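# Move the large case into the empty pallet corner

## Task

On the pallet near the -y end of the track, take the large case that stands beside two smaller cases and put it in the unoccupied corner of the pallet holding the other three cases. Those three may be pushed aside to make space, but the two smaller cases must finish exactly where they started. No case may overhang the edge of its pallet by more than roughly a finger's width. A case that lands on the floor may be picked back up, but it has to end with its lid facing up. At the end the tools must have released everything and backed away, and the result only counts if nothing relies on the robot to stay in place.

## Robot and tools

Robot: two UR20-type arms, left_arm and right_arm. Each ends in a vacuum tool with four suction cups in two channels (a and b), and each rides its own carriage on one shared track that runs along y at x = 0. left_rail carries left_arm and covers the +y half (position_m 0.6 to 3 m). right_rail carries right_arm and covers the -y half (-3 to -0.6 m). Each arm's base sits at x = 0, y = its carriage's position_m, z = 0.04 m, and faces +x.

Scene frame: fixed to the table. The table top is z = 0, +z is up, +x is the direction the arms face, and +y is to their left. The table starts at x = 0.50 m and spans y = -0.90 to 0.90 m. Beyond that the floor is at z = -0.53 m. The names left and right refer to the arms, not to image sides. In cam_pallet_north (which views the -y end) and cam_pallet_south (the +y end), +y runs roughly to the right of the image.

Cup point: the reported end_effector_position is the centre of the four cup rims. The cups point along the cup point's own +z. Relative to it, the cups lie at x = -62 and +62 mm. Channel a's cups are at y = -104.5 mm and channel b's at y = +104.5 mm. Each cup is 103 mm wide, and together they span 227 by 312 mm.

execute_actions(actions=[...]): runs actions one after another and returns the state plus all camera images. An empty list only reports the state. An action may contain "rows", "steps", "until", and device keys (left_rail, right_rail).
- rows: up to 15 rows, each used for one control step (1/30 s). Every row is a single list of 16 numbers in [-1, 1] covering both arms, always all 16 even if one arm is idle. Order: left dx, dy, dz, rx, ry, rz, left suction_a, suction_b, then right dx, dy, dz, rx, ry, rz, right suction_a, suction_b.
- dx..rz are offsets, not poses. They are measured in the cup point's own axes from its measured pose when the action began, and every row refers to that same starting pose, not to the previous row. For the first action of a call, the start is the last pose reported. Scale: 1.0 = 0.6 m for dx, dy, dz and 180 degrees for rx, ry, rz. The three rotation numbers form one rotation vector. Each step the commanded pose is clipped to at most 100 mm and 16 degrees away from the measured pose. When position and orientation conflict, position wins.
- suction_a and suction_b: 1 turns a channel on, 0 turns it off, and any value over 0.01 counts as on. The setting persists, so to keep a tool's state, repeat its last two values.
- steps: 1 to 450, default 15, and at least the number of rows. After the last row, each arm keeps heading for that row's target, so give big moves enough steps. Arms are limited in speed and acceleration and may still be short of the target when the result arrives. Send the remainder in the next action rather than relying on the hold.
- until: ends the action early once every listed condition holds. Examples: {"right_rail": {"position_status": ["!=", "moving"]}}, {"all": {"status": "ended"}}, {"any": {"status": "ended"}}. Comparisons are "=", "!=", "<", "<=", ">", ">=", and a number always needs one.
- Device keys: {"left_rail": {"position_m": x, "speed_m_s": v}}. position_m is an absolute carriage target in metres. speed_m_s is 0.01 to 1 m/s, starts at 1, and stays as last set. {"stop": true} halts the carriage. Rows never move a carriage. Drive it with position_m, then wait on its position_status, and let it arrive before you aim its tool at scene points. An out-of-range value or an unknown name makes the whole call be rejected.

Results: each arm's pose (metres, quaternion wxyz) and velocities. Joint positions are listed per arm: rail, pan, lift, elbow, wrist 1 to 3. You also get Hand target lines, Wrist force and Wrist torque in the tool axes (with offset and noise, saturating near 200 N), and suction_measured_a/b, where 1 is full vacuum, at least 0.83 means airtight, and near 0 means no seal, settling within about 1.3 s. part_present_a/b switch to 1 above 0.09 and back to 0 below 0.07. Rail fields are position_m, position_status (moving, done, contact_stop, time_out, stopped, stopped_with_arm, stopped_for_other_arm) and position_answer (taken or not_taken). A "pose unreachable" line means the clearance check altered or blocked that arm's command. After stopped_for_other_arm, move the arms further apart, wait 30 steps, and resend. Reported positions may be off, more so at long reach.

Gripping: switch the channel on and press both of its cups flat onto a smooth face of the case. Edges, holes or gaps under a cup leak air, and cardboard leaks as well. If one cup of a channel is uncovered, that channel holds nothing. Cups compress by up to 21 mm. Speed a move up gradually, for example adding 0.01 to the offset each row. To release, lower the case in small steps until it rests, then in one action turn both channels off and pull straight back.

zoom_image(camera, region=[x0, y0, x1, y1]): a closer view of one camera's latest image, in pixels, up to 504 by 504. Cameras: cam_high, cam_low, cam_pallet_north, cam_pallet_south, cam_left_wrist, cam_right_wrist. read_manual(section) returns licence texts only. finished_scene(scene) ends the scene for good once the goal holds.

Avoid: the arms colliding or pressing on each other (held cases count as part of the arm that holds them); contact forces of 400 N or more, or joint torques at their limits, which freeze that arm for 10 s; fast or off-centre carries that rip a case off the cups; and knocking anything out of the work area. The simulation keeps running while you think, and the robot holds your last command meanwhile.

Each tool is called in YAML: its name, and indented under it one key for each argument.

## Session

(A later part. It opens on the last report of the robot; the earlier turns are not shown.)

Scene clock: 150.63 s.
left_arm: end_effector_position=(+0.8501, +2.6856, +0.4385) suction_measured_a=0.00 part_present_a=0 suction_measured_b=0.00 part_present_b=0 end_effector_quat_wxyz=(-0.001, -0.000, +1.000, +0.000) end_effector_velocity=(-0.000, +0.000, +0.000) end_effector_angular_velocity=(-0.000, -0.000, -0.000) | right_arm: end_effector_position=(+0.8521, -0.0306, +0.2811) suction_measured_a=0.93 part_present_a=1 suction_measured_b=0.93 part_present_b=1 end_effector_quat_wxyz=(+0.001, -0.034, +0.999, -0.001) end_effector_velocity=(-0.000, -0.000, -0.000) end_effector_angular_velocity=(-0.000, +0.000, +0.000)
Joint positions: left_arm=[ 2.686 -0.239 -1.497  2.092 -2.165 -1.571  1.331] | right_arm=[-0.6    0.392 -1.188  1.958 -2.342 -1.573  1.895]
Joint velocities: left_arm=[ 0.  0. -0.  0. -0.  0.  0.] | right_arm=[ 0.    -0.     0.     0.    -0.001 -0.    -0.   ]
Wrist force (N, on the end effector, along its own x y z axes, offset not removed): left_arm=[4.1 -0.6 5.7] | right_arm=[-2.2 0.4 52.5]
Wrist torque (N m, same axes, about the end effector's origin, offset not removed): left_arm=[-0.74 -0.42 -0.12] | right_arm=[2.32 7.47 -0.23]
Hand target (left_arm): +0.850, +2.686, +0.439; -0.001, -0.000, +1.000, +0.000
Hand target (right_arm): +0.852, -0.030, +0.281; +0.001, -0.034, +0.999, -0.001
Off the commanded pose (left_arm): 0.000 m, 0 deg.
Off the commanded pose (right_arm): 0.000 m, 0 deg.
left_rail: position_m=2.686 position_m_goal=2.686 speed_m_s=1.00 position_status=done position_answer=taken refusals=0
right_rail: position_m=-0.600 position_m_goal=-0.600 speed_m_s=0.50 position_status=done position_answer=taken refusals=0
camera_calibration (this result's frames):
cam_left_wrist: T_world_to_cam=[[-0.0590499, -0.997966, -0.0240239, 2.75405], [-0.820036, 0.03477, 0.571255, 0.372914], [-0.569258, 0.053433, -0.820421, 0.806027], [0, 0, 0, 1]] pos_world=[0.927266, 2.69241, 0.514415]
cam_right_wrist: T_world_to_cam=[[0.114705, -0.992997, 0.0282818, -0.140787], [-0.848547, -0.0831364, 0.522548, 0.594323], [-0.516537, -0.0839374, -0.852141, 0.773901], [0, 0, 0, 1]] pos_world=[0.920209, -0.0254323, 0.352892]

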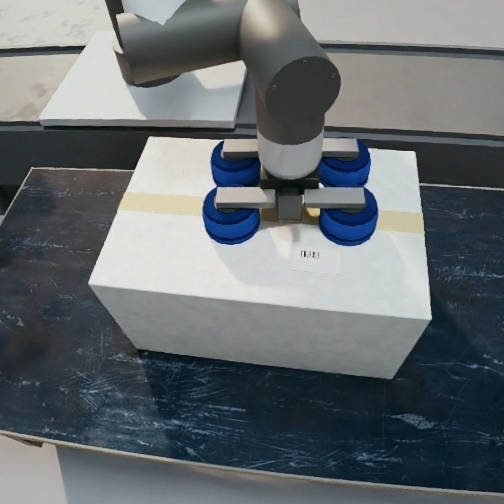

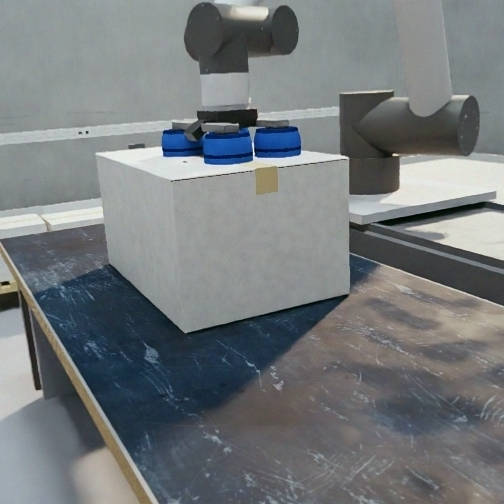

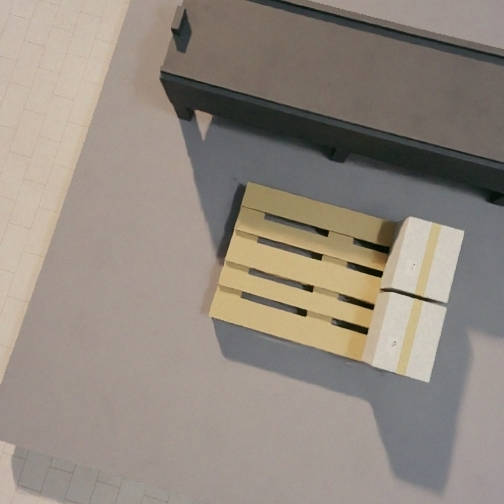

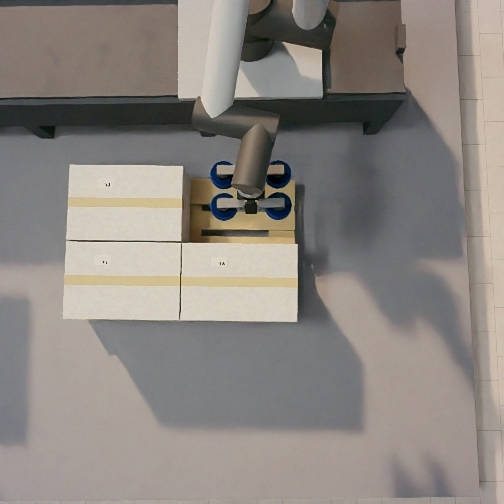

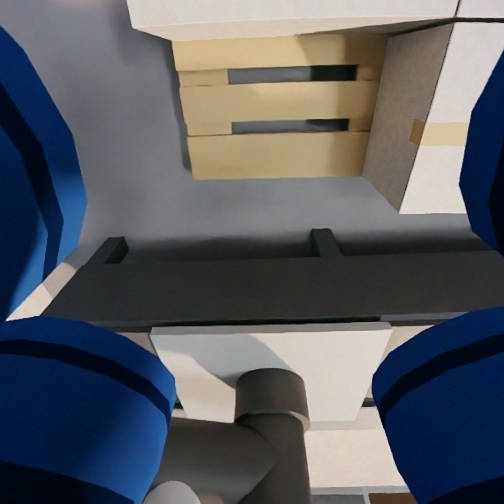

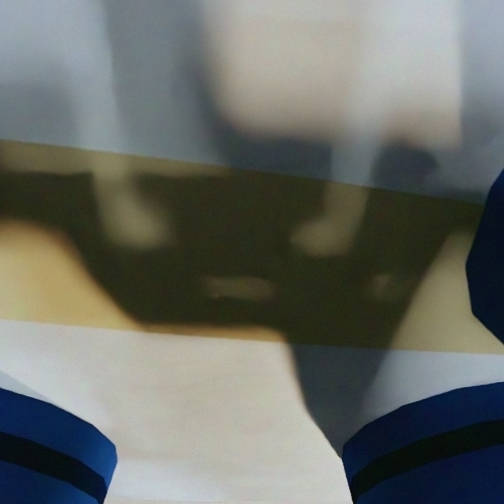

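execute_actions:
  actions:
    - {"rows":[[0,0,0,0,0,0,0,0,0,0,0.015,0,0,0,1,1]],"steps":20}

Scene clock: 163.37 s.
left_arm: end_effector_position=(+0.8501, +2.6856, +0.4385) suction_measured_a=0.00 part_present_a=0 suction_measured_b=0.00 part_present_b=0 end_effector_quat_wxyz=(-0.001, -0.000, +1.000, +0.000) end_effector_velocity=(-0.000, +0.000, +0.000) end_effector_angular_velocity=(-0.000, -0.000, +0.000) | right_arm: end_effector_position=(+0.8531, -0.0300, +0.2774) suction_measured_a=0.93 part_present_a=1 suction_measured_b=0.93 part_present_b=1 end_effector_quat_wxyz=(+0.003, -0.034, +0.999, +0.000) end_effector_velocity=(+0.000, -0.000, -0.000) end_effector_angular_velocity=(-0.000, +0.000, +0.000)
Joint positions: left_arm=[ 2.686 -0.239 -1.497  2.092 -2.165 -1.571  1.331] | right_arm=[-0.6    0.392 -1.184  1.959 -2.351 -1.572  1.895]
Joint velocities: left_arm=[ 0.  0. -0.  0. -0.  0.  0.] | right_arm=[ 0. -0.  0. -0.  0. -0. -0.]
Wrist force (N, on the end effector, along its own x y z axes, offset not removed): left_arm=[-3.3 0.2 3.4] | right_arm=[1.6 -4.8 -52.0]
Wrist torque (N m, same axes, about the end effector's origin, offset not removed): left_arm=[-0.51 0.19 0.01] | right_arm=[0.75 19.49 0.33]
Hand target (left_arm): +0.850, +2.686, +0.439; -0.001, -0.000, +1.000, +0.000
Hand target (right_arm): +0.853, -0.030, +0.277; +0.003, -0.034, +0.999, +0.000
Off the commanded pose (left_arm): 0.000 m, 0 deg.
Off the commanded pose (right_arm): 0.005 m, 0 deg.
FORCE FAULT: contact force on the right arm reached its limit, and that arm stopped for 10 seconds. The contact can be on any part of that arm, not only on its tool. That arm's remaining commands of this call were not run. That arm holds still and accepts commands again. Move the arm away from the contact; if what it grips holds it there, let go first. Pushing or pulling that hard again can fault the arm again.
left_rail: position_m=2.686 position_m_goal=2.686 speed_m_s=1.00 position_status=done position_answer=taken refusals=0
right_rail: position_m=-0.600 position_m_goal=-0.600 speed_m_s=0.50 position_status=done position_answer=taken refusals=0
camera_calibration (this result's frames):
cam_left_wrist: T_world_to_cam=[[-0.05905, -0.997966, -0.0240241, 2.75405], [-0.820036, 0.0347699, 0.571255, 0.372914], [-0.569258, 0.0534333, -0.820421, 0.806026], [0, 0, 0, 1]] pos_world=[0.927266, 2.69241, 0.514415]
cam_right_wrist: T_world_to_cam=[[0.114661, -0.993042, 0.0268531, -0.139753], [-0.849854, -0.0840588, 0.520271, 0.598923], [-0.514394, -0.0824758, -0.853579, 0.769885], [0, 0, 0, 1]] pos_world=[0.921045, -0.0249387, 0.349307]

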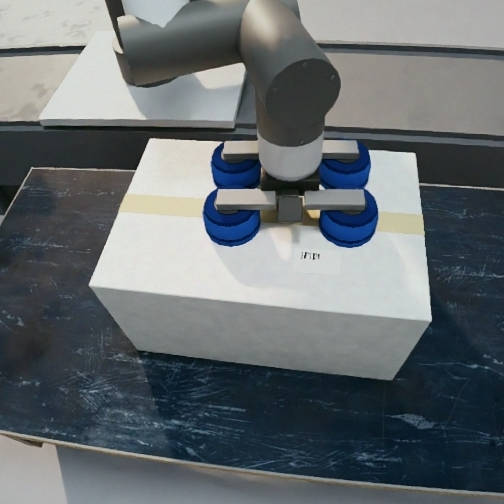

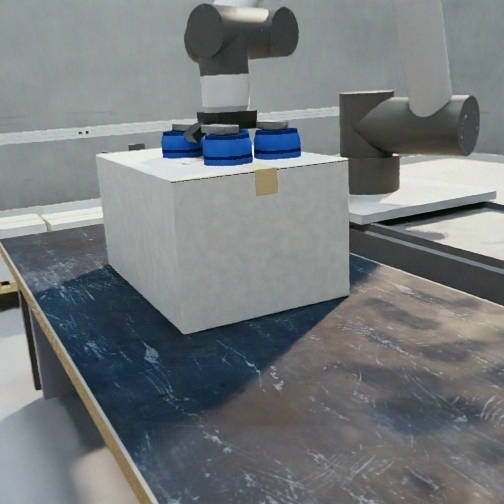

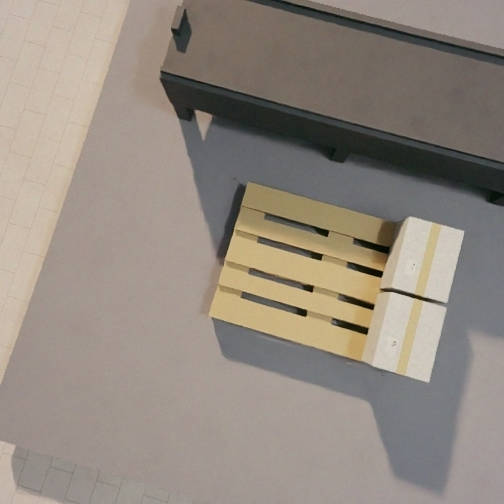

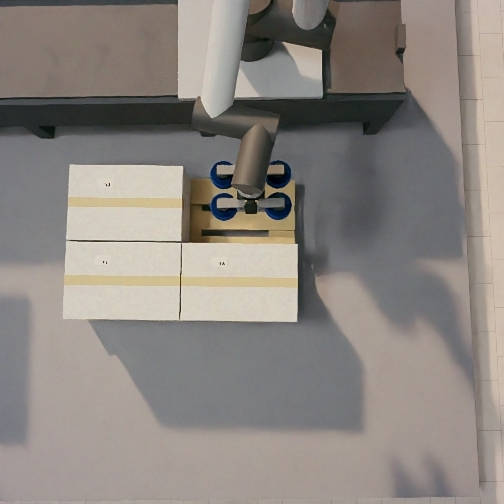

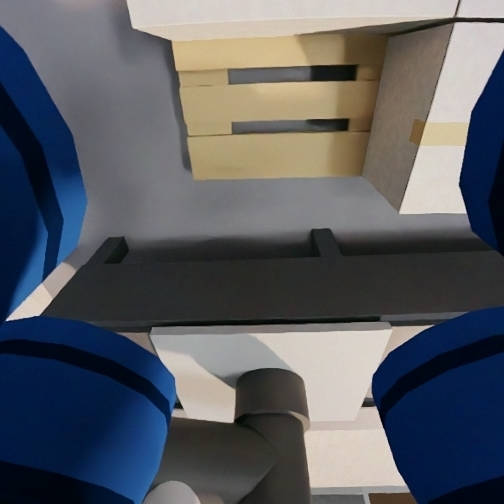

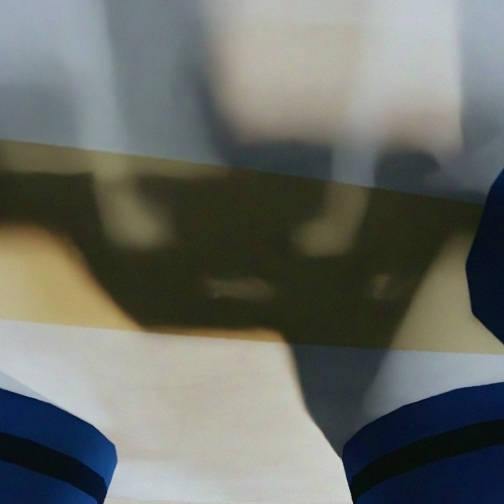

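execute_actions:
  actions:
    - {"rows":[[0,0,0,0,0,0,0,0,0,0,-0.3,0,0,0,0,0]],"steps":40,"left_rail":{"position_m":0.6}}
    - {"right_rail":{"position_m":-2.2,"speed_m_s":1},"rows":[[0,0,0,0,0,0,0,0,0,-0.9,0,0,0,0,0,0]],"steps":120,"until":{"all":{"status":"ended"}}}
    - {"steps":30}
    - {"rows":[[-0.058,-0.6,0,0,0,0,0,0,0,0,0,0,0,0,0,0]],"steps":60}
    - {"rows":[[0,-0.508,0.15,0,0,0,0,0,0,0,0,0,0,0,0,0]],"steps":60}

Scene clock: 183.63 s.
left_arm: end_effector_position=(+0.8844, -0.0650, +0.3482) suction_measured_a=0.00 part_present_a=0 suction_measured_b=0.00 part_present_b=0 end_effector_quat_wxyz=(-0.000, -0.000, +1.000, +0.000) end_effector_velocity=(-0.000, -0.000, -0.000) end_effector_angular_velocity=(+0.000, +0.000, -0.000) | right_arm: end_effector_position=(+0.8888, -2.1689, +0.4568) suction_measured_a=0.01 part_present_a=0 suction_measured_b=0.01 part_present_b=0 end_effector_quat_wxyz=(+0.003, -0.034, +0.999, +0.000) end_effector_velocity=(-0.000, +0.000, +0.000) end_effector_angular_velocity=(-0.000, -0.000, +0.000)
Joint positions: left_arm=[ 0.6   -0.828 -1.163  1.796 -2.202 -1.571  0.743] | right_arm=[-2.2   -0.193 -1.467  2.03  -2.139 -1.569  1.309]
Joint velocities: left_arm=[ 0. -0.  0. -0.  0. -0. -0.] | right_arm=[ 0.  0. -0.  0. -0.  0. -0.]
Wrist force (N, on the end effector, along its own x y z axes, offset not removed): left_arm=[-9.3 -4.5 4.1] | right_arm=[-2.6 0.6 1.7]
Wrist torque (N m, same axes, about the end effector's origin, offset not removed): left_arm=[-1.13 1.11 0.05] | right_arm=[0.24 0.11 -0.26]
Hand target (left_arm): +0.884, -0.065, +0.348; -0.000, -0.000, +1.000, +0.000
Hand target (right_arm): +0.889, -2.169, +0.457; +0.003, -0.034, +0.999, +0.000
Off the commanded pose (left_arm): 0.000 m, 0 deg.
Off the commanded pose (right_arm): 0.000 m, 0 deg.
left_rail: position_m=0.600 position_m_goal=0.600 speed_m_s=1.00 position_status=done position_answer=taken refusals=0
right_rail: position_m=-2.200 position_m_goal=-2.200 speed_m_s=1.00 position_status=done position_answer=taken refusals=0
camera_calibration (this result's frames):
cam_left_wrist: T_world_to_cam=[[-0.059021, -0.997952, -0.0246609, 0.00909914], [-0.820251, 0.034402, 0.570968, 0.548595], [-0.56895, 0.0539272, -0.820602, 0.898207], [0, 0, 0, 1]] pos_world=[0.961558, -0.05823, 0.424065]
cam_right_wrist: T_world_to_cam=[[0.114665, -0.99304, 0.026901, -2.27278], [-0.849638, -0.0840028, 0.520632, 0.355925], [-0.514749, -0.0825544, -0.853357, 0.765047], [0, 0, 0, 1]] pos_world=[0.956824, -2.16391, 0.528692]

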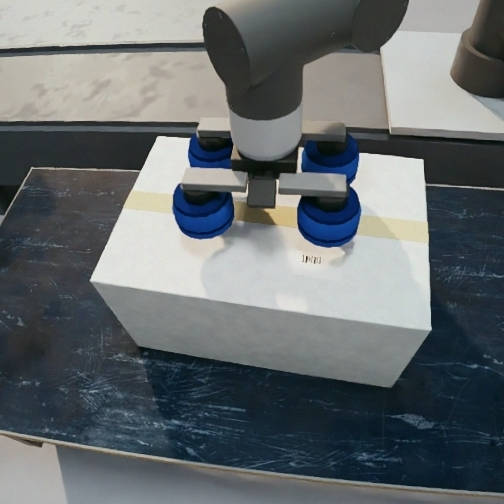

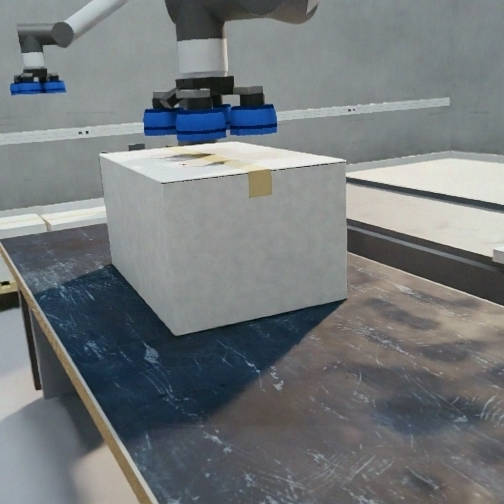

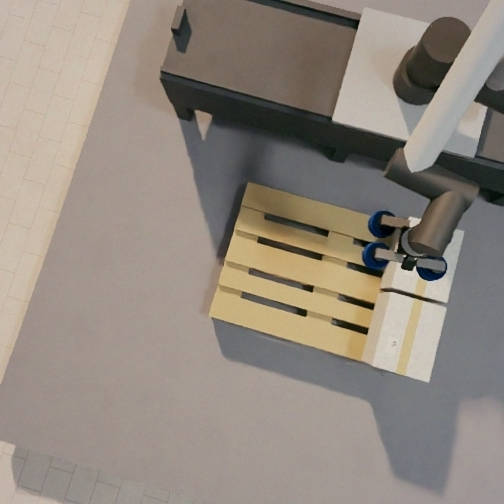

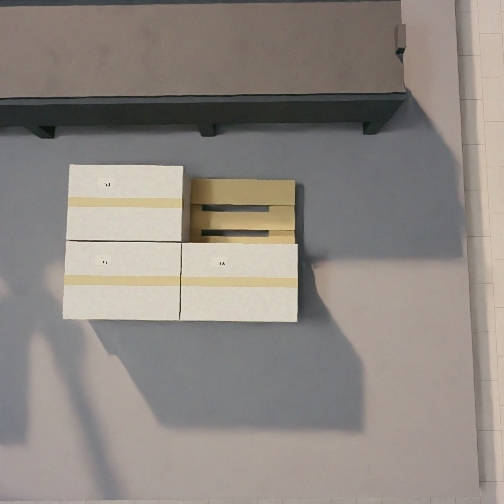

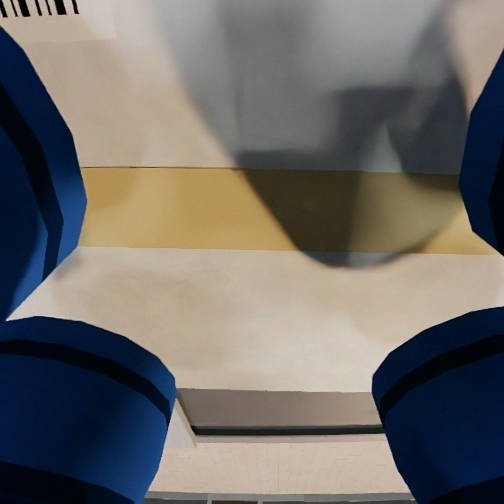

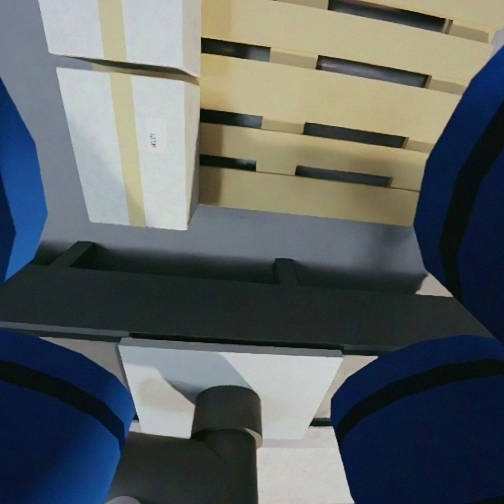

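execute_actions:
  actions:
    - {"rows":[[0,0.03,0.05,0,0,-0.017,0,0,0,0,0,0,0,0,0,0]],"steps":30}

Scene clock: 194.07 s.
left_arm: end_effector_position=(+0.8844, -0.0470, +0.3182) suction_measured_a=0.00 part_present_a=0 suction_measured_b=0.00 part_present_b=0 end_effector_quat_wxyz=(-0.000, -0.027, +1.000, +0.000) end_effector_velocity=(+0.000, +0.000, -0.000) end_effector_angular_velocity=(+0.000, +0.000, +0.000) | right_arm: end_effector_position=(+0.8888, -2.1689, +0.4568) suction_measured_a=0.01 part_present_a=0 suction_measured_b=0.01 part_present_b=0 end_effector_quat_wxyz=(+0.003, -0.034, +0.999, +0.000) end_effector_velocity=(-0.000, -0.000, +0.000) end_effector_angular_velocity=(-0.000, -0.000, -0.000)
Joint positions: left_arm=[ 0.6   -0.816 -1.152  1.83  -2.247 -1.571  0.701] | right_arm=[-2.2   -0.193 -1.467  2.03  -2.139 -1.569  1.309]
Joint velocities: left_arm=[ 0.  0.  0.  0. -0. -0. -0.] | right_arm=[ 0. -0. -0. -0.  0. -0. -0.]
Wrist force (N, on the end effector, along its own x y z axes, offset not removed): left_arm=[-3.4 -2.3 5.3] | right_arm=[-1.1 -1.1 0.6]
Wrist torque (N m, same axes, about the end effector's origin, offset not removed): left_arm=[-0.79 0.18 -0.15] | right_arm=[-0.01 -0.11 -0.26]
Hand target (left_arm): +0.884, -0.047, +0.318; -0.000, -0.027, +1.000, +0.000
Hand target (right_arm): +0.889, -2.169, +0.457; +0.003, -0.034, +0.999, +0.000
Off the commanded pose (left_arm): 0.000 m, 0 deg.
Off the commanded pose (right_arm): 0.000 m, 0 deg.
left_rail: position_m=0.600 position_m_goal=0.600 speed_m_s=1.00 position_status=done position_answer=taken refusals=0
right_rail: position_m=-2.200 position_m_goal=-2.200 speed_m_s=1.00 position_status=done position_answer=taken refusals=0
camera_calibration (this result's frames):
cam_left_wrist: T_world_to_cam=[[-0.00569996, -0.999679, -0.0246931, -0.0208866], [-0.820942, -0.00942181, 0.570933, 0.563613], [-0.570983, 0.0235259, -0.820625, 0.873012], [0, 0, 0, 1]] pos_world=[0.961049, -0.036108, 0.394114]
cam_right_wrist: T_world_to_cam=[[0.114665, -0.99304, 0.026901, -2.27278], [-0.849638, -0.0840028, 0.520632, 0.355925], [-0.514749, -0.0825543, -0.853357, 0.765047], [0, 0, 0, 1]] pos_world=[0.956824, -2.16391, 0.528692]

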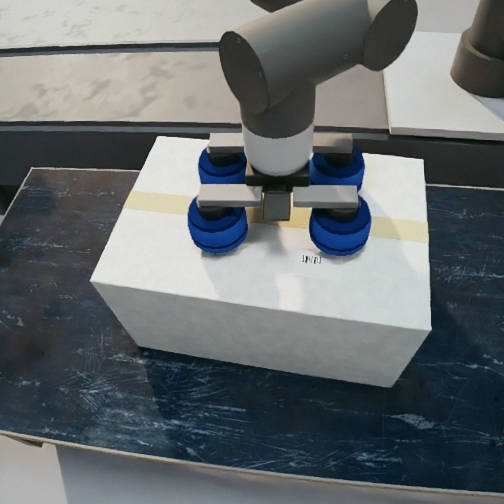

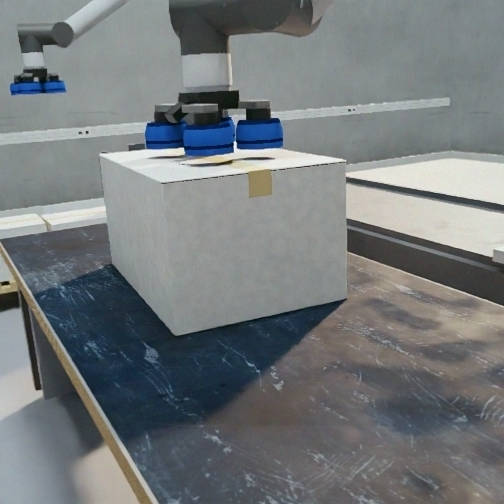

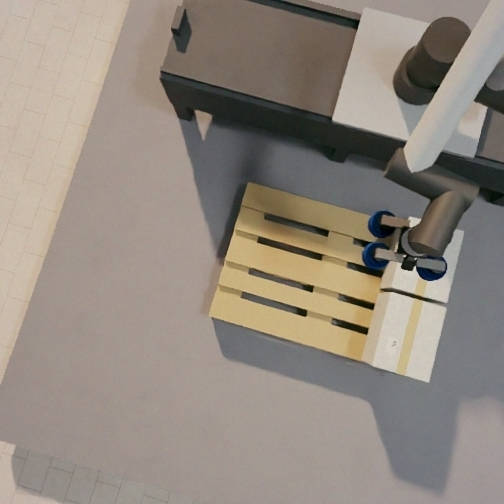

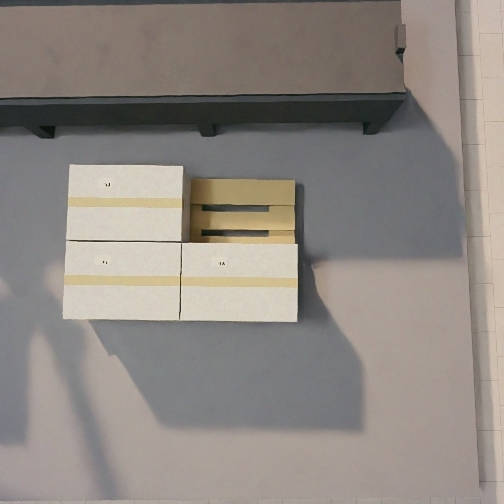

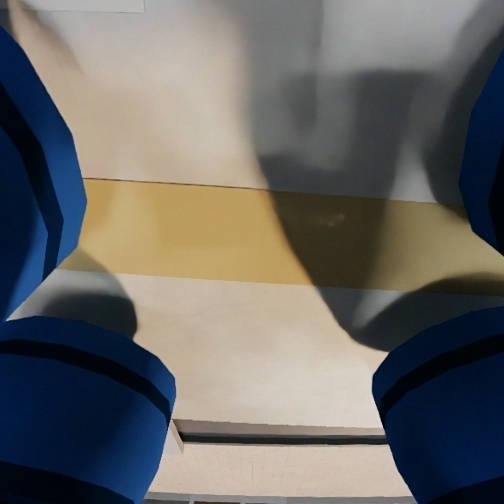

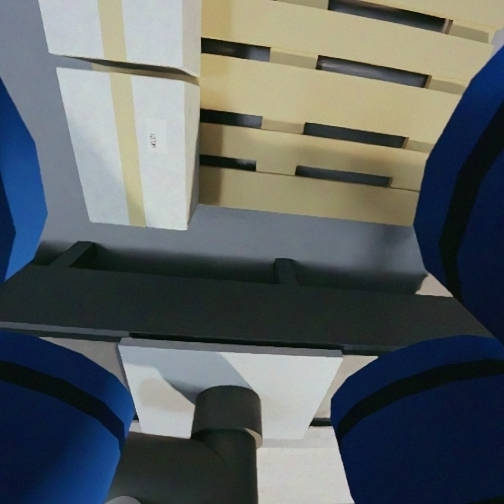

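execute_actions:
  actions:
    - {"rows":[[0,-0.01,0,0,0,0.034,0,0,0,0,0,0,0,0,0,0]],"steps":30}

Scene clock: 204.50 s.
left_arm: end_effector_position=(+0.8847, -0.0530, +0.3182) suction_measured_a=0.00 part_present_a=0 suction_measured_b=0.00 part_present_b=0 end_effector_quat_wxyz=(-0.000, +0.027, +1.000, +0.000) end_effector_velocity=(-0.000, -0.000, +0.000) end_effector_angular_velocity=(-0.000, +0.000, -0.001) | right_arm: end_effector_position=(+0.8888, -2.1689, +0.4568) suction_measured_a=0.01 part_present_a=0 suction_measured_b=0.01 part_present_b=0 end_effector_quat_wxyz=(+0.003, -0.034, +0.999, +0.000) end_effector_velocity=(-0.000, +0.000, +0.000) end_effector_angular_velocity=(-0.000, -0.000, -0.000)
Joint positions: left_arm=[ 0.6   -0.82  -1.148  1.824 -2.245 -1.571  0.804] | right_arm=[-2.2   -0.193 -1.467  2.03  -2.139 -1.569  1.309]
Joint velocities: left_arm=[ 0. -0.  0. -0.  0. -0.  0.] | right_arm=[ 0.  0. -0.  0. -0.  0.  0.]
Wrist force (N, on the end effector, along its own x y z axes, offset not removed): left_arm=[-2.2 -0.4 6.9] | right_arm=[-0.7 -2.2 1.2]
Wrist torque (N m, same axes, about the end effector's origin, offset not removed): left_arm=[-0.64 0.03 -0.13] | right_arm=[-0.16 -0.15 -0.39]
Hand target (left_arm): +0.885, -0.053, +0.318; -0.000, +0.027, +1.000, +0.000
Hand target (right_arm): +0.889, -2.169, +0.457; +0.003, -0.034, +0.999, +0.000
Off the commanded pose (left_arm): 0.000 m, 0 deg.
Off the commanded pose (right_arm): 0.000 m, 0 deg.
left_rail: position_m=0.600 position_m_goal=0.600 speed_m_s=1.00 position_status=done position_answer=taken refusals=0
right_rail: position_m=-2.200 position_m_goal=-2.200 speed_m_s=1.00 position_status=done position_answer=taken refusals=0
camera_calibration (this result's frames):
cam_left_wrist: T_world_to_cam=[[-0.112179, -0.993383, -0.024604, 0.0676474], [-0.817218, 0.0781425, 0.571007, 0.565144], [-0.565306, 0.0841617, -0.820577, 0.871505], [0, 0, 0, 1]] pos_world=[0.962101, -0.0503093, 0.394099]
cam_right_wrist: T_world_to_cam=[[0.114665, -0.99304, 0.0269011, -2.27278], [-0.849638, -0.0840029, 0.520632, 0.355925], [-0.514749, -0.0825545, -0.853357, 0.765047], [0, 0, 0, 1]] pos_world=[0.956824, -2.16391, 0.528692]

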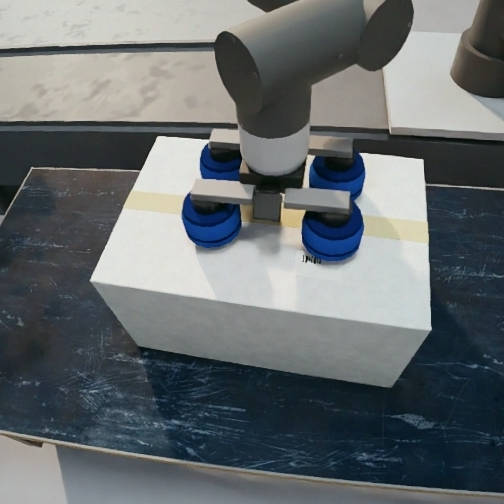

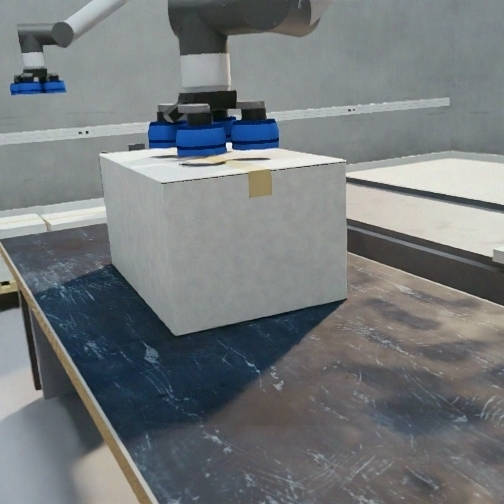

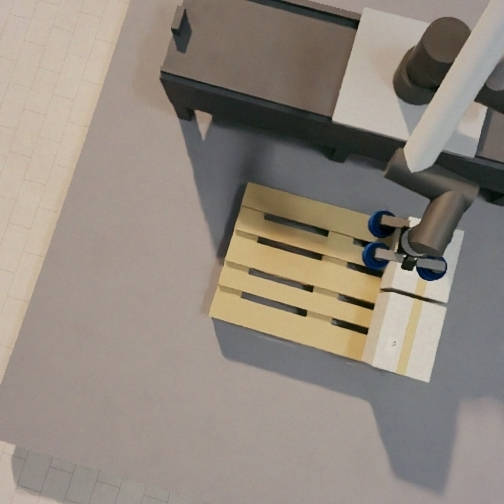

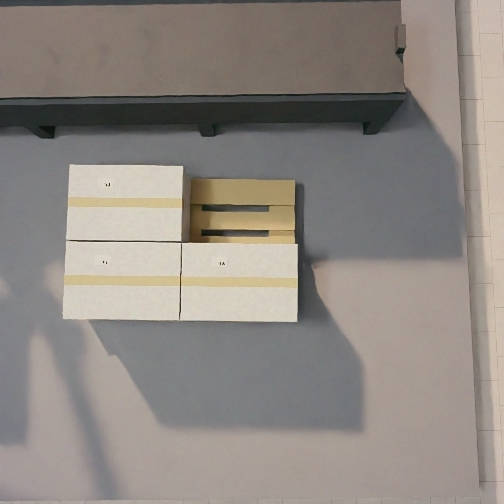

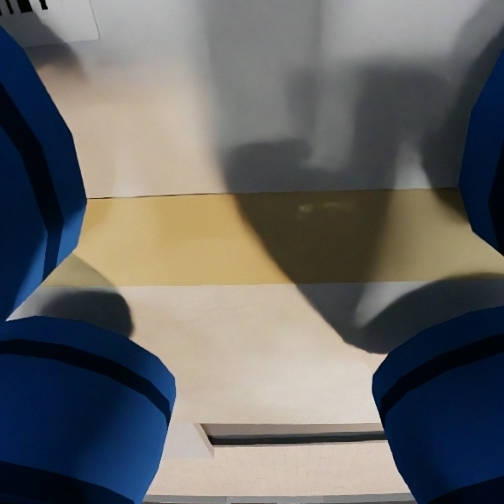

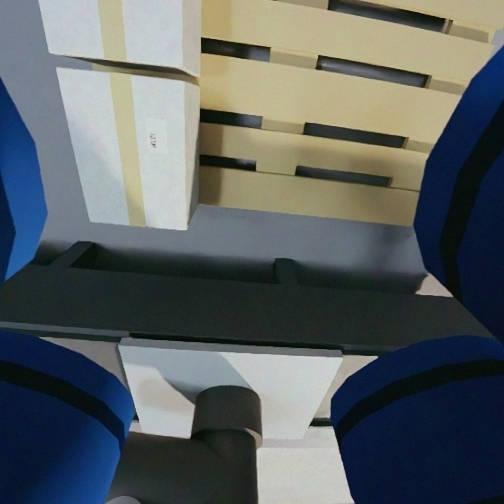

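execute_actions:
  actions:
    - {"rows":[[0,0,0.02,0,0,0,1,1,0,0,0,0,0,0,0,0],[0,0,0.04,0,0,0,1,1,0,0,0,0,0,0,0,0]],"steps":45}

Scene clock: 211.43 s.
left_arm: end_effector_position=(+0.8847, -0.0530, +0.2942) suction_measured_a=0.91 part_present_a=1 suction_measured_b=0.91 part_present_b=1 end_effector_quat_wxyz=(-0.000, +0.027, +1.000, +0.000) end_effector_velocity=(+0.000, -0.000, -0.000) end_effector_angular_velocity=(-0.000, -0.000, +0.000) | right_arm: end_effector_position=(+0.8888, -2.1689, +0.4568) suction_measured_a=0.01 part_present_a=0 suction_measured_b=0.01 part_present_b=0 end_effector_quat_wxyz=(+0.003, -0.034, +0.999, +0.000) end_effector_velocity=(-0.000, +0.000, +0.000) end_effector_angular_velocity=(-0.000, -0.000, +0.000)
Joint positions: left_arm=[ 0.6   -0.82  -1.13   1.836 -2.276 -1.571  0.804] | right_arm=[-2.2   -0.193 -1.467  2.03  -2.139 -1.569  1.309]
Joint velocities: left_arm=[ 0. -0.  0.  0. -0. -0. -0.] | right_arm=[ 0.  0. -0. -0. -0. -0.  0.]
Wrist force (N, on the end effector, along its own x y z axes, offset not removed): left_arm=[-1.5 -1.3 54.9] | right_arm=[-2.9 -2.9 3.0]
Wrist torque (N m, same axes, about the end effector's origin, offset not removed): left_arm=[6.80 2.66 -0.24] | right_arm=[-0.24 0.15 -0.28]
Hand target (left_arm): +0.885, -0.053, +0.294; -0.000, +0.027, +1.000, +0.000
Hand target (right_arm): +0.889, -2.169, +0.457; +0.003, -0.034, +0.999, +0.000
Off the commanded pose (left_arm): 0.000 m, 0 deg.
Off the commanded pose (right_arm): 0.000 m, 0 deg.
left_rail: position_m=0.600 position_m_goal=0.600 speed_m_s=1.00 position_status=done position_answer=taken refusals=0
right_rail: position_m=-2.200 position_m_goal=-2.200 speed_m_s=1.00 position_status=done position_answer=taken refusals=0
camera_calibration (this result's frames):
cam_left_wrist: T_world_to_cam=[[-0.112234, -0.993378, -0.024589, 0.0670646], [-0.81721, 0.0781961, 0.571011, 0.578794], [-0.565307, 0.0841814, -0.820574, 0.851797], [0, 0, 0, 1]] pos_world=[0.962049, -0.0503445, 0.370114]
cam_right_wrist: T_world_to_cam=[[0.114665, -0.99304, 0.026901, -2.27278], [-0.849638, -0.0840028, 0.520632, 0.355925], [-0.514749, -0.0825544, -0.853357, 0.765047], [0, 0, 0, 1]] pos_world=[0.956824, -2.16391, 0.528692]

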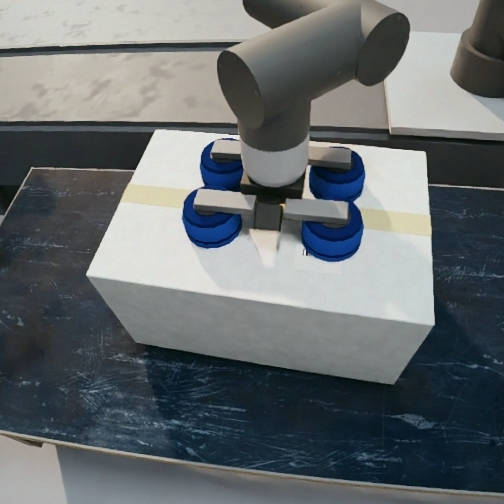

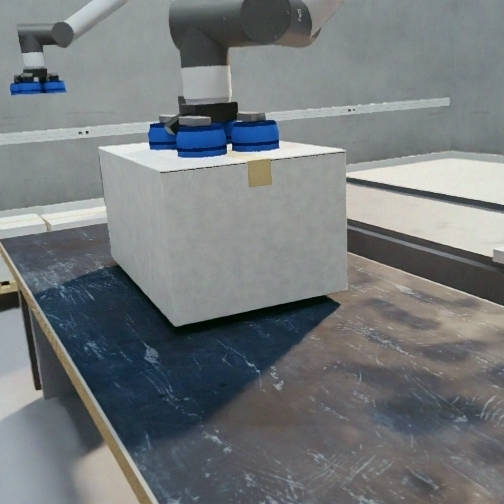

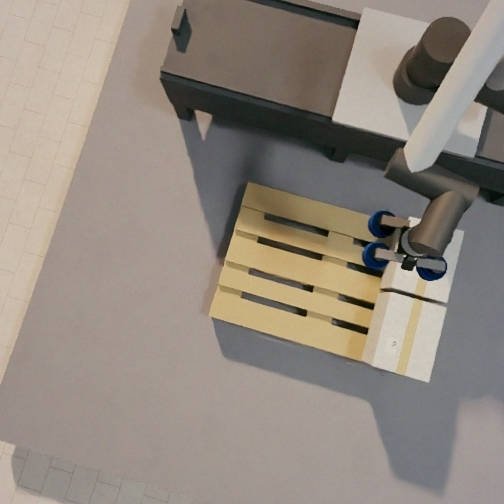

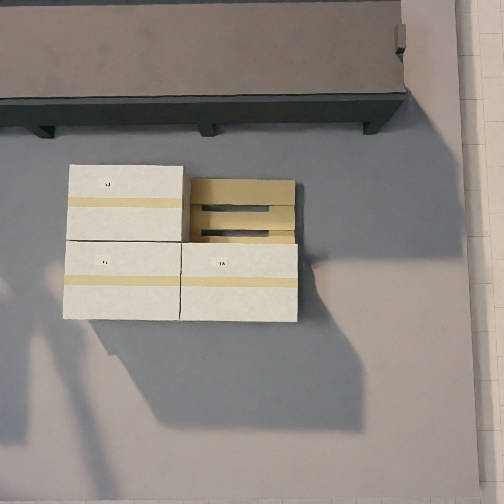

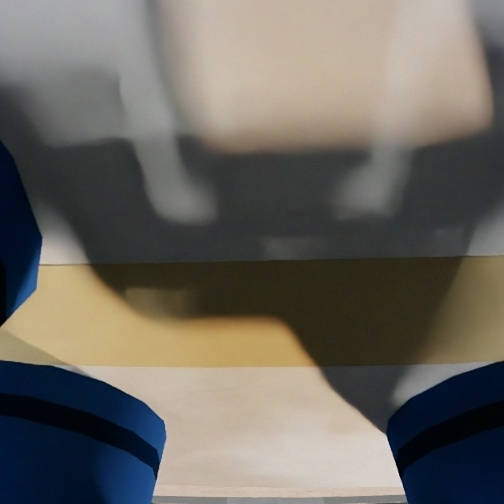

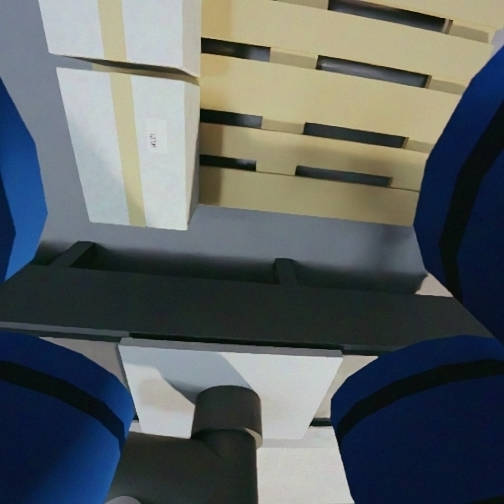

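execute_actions:
  actions:
    - {"rows":[[0,0,-0.02,0,0,0,1,1,0,0,0,0,0,0,0,0],[0,0,-0.05,0,0,0,1,1,0,0,0,0,0,0,0,0],[0,0.03,-0.1,0,0,0,1,1,0,0,0,0,0,0,0,0],[0,0.08,-0.16,0,0,0,1,1,0,0,0,0,0,0,0,0],[0.05,0.15,-0.22,0,0,-0.017,1,1,0,0,0,0,0,0,0,0],[0.17,1,-0.25,0,0,-0.017,1,1,0,0,0,0,0,0,0,0]],"steps":90}
    - {"left_rail":{"position_m":2.73,"speed_m_s":0.6},"steps":250,"until":{"left_rail":{"position_status":["!=","moving"]}}}
    - {"rows":[[0,0,0.05,0,0,0,1,1,0,0,0,0,0,0,0,0],[0,0,0.12,0,0,0,1,1,0,0,0,0,0,0,0,0],[0,0,0.2,0,0,0,1,1,0,0,0,0,0,0,0,0],[0,0,0.45,0,0,0,1,1,0,0,0,0,0,0,0,0]],"steps":60}

Scene clock: 255.13 s.
left_arm: end_effector_position=(+0.8182, +2.6808, +0.1825) suction_measured_a=0.91 part_present_a=1 suction_measured_b=0.91 part_present_b=1 end_effector_quat_wxyz=(+0.005, -0.000, +1.000, -0.001) end_effector_velocity=(-0.000, +0.000, -0.000) end_effector_angular_velocity=(+0.000, +0.000, -0.000) | right_arm: end_effector_position=(+0.8888, -2.1689, +0.4568) suction_measured_a=0.01 part_present_a=0 suction_measured_b=0.01 part_present_b=0 end_effector_quat_wxyz=(+0.003, -0.034, +0.999, +0.000) end_effector_velocity=(+0.000, -0.000, -0.000) end_effector_angular_velocity=(-0.000, +0.000, +0.000)
Joint positions: left_arm=[ 2.73  -0.308 -1.261  2.3   -2.619 -1.569  1.262] | right_arm=[-2.2   -0.193 -1.467  2.03  -2.139 -1.569  1.309]
Joint velocities: left_arm=[ 0.  0.  0. -0.  0.  0.  0.] | right_arm=[ 0.  0.  0. -0. -0. -0. -0.]
Wrist force (N, on the end effector, along its own x y z axes, offset not removed): left_arm=[12.4 3.4 -44.1] | right_arm=[-1.8 -2.8 3.0]
Wrist torque (N m, same axes, about the end effector's origin, offset not removed): left_arm=[-6.58 -9.92 -2.66] | right_arm=[-0.20 0.03 -0.27]
Hand target (left_arm): +0.818, +2.681, +0.182; +0.005, -0.000, +1.000, -0.001
Hand target (right_arm): +0.889, -2.169, +0.457; +0.003, -0.034, +0.999, +0.000
Off the commanded pose (left_arm): 0.009 m, 1 deg.
Off the commanded pose (right_arm): 0.000 m, 0 deg.
FORCE FAULT: contact force on the left arm reached its limit, and that arm stopped for 10 seconds. The contact can be on any part of that arm, not only on its tool. That arm's remaining commands of this call were not run. That arm holds still and accepts commands again. Move the arm away from the contact; if what it grips holds it there, let go first. Pushing or pulling that hard again can fault the arm again.
left_rail: position_m=2.730 position_m_goal=2.730 speed_m_s=0.60 position_status=done position_answer=taken refusals=0
right_rail: position_m=-2.200 position_m_goal=-2.200 speed_m_s=1.00 position_status=done position_answer=taken refusals=0
camera_calibration (this result's frames):
cam_left_wrist: T_world_to_cam=[[-0.0587411, -0.998006, -0.0231063, 2.74093], [-0.826229, 0.0356141, 0.562207, 0.49764], [-0.560263, 0.0521158, -0.826674, 0.575347], [0, 0, 0, 1]] pos_world=[0.894515, 2.68776, 0.25918]
cam_right_wrist: T_world_to_cam=[[0.114665, -0.99304, 0.0269011, -2.27278], [-0.849638, -0.0840031, 0.520632, 0.355925], [-0.514749, -0.0825547, -0.853357, 0.765046], [0, 0, 0, 1]] pos_world=[0.956824, -2.16391, 0.528692]

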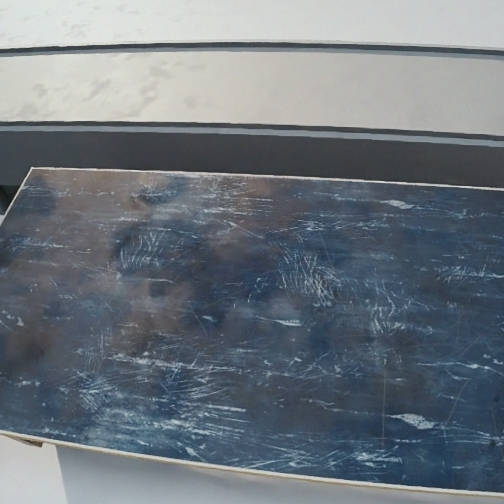

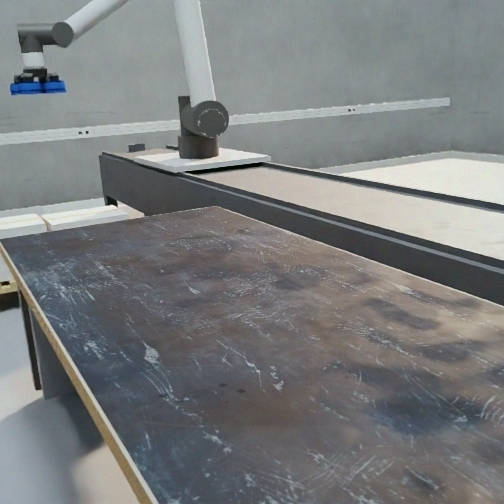

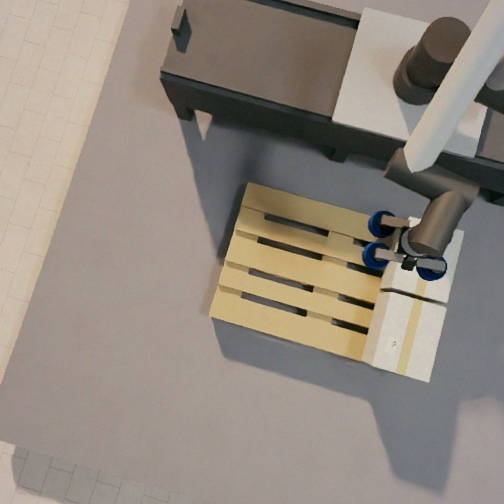

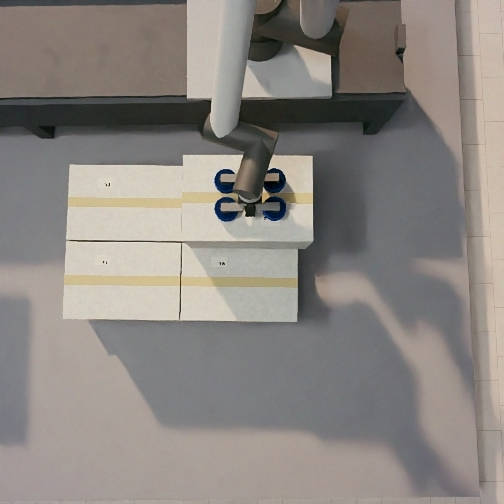

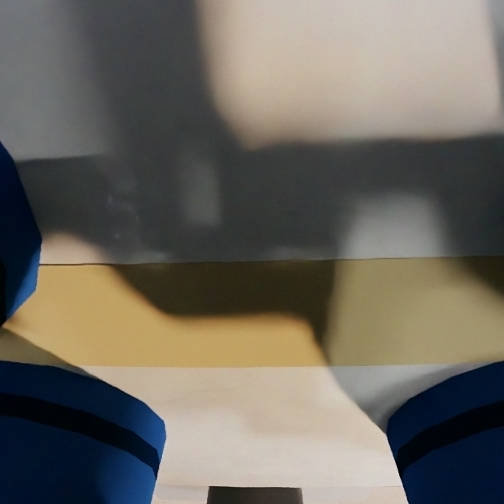

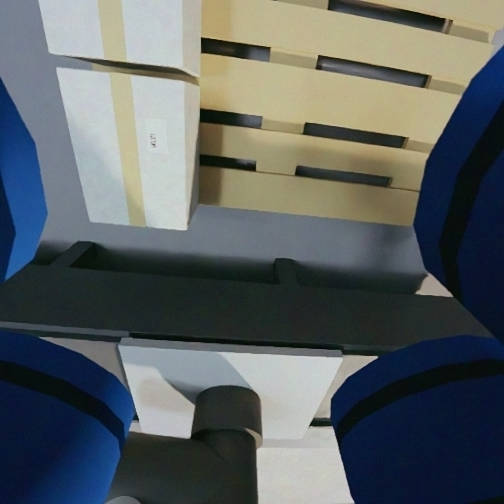

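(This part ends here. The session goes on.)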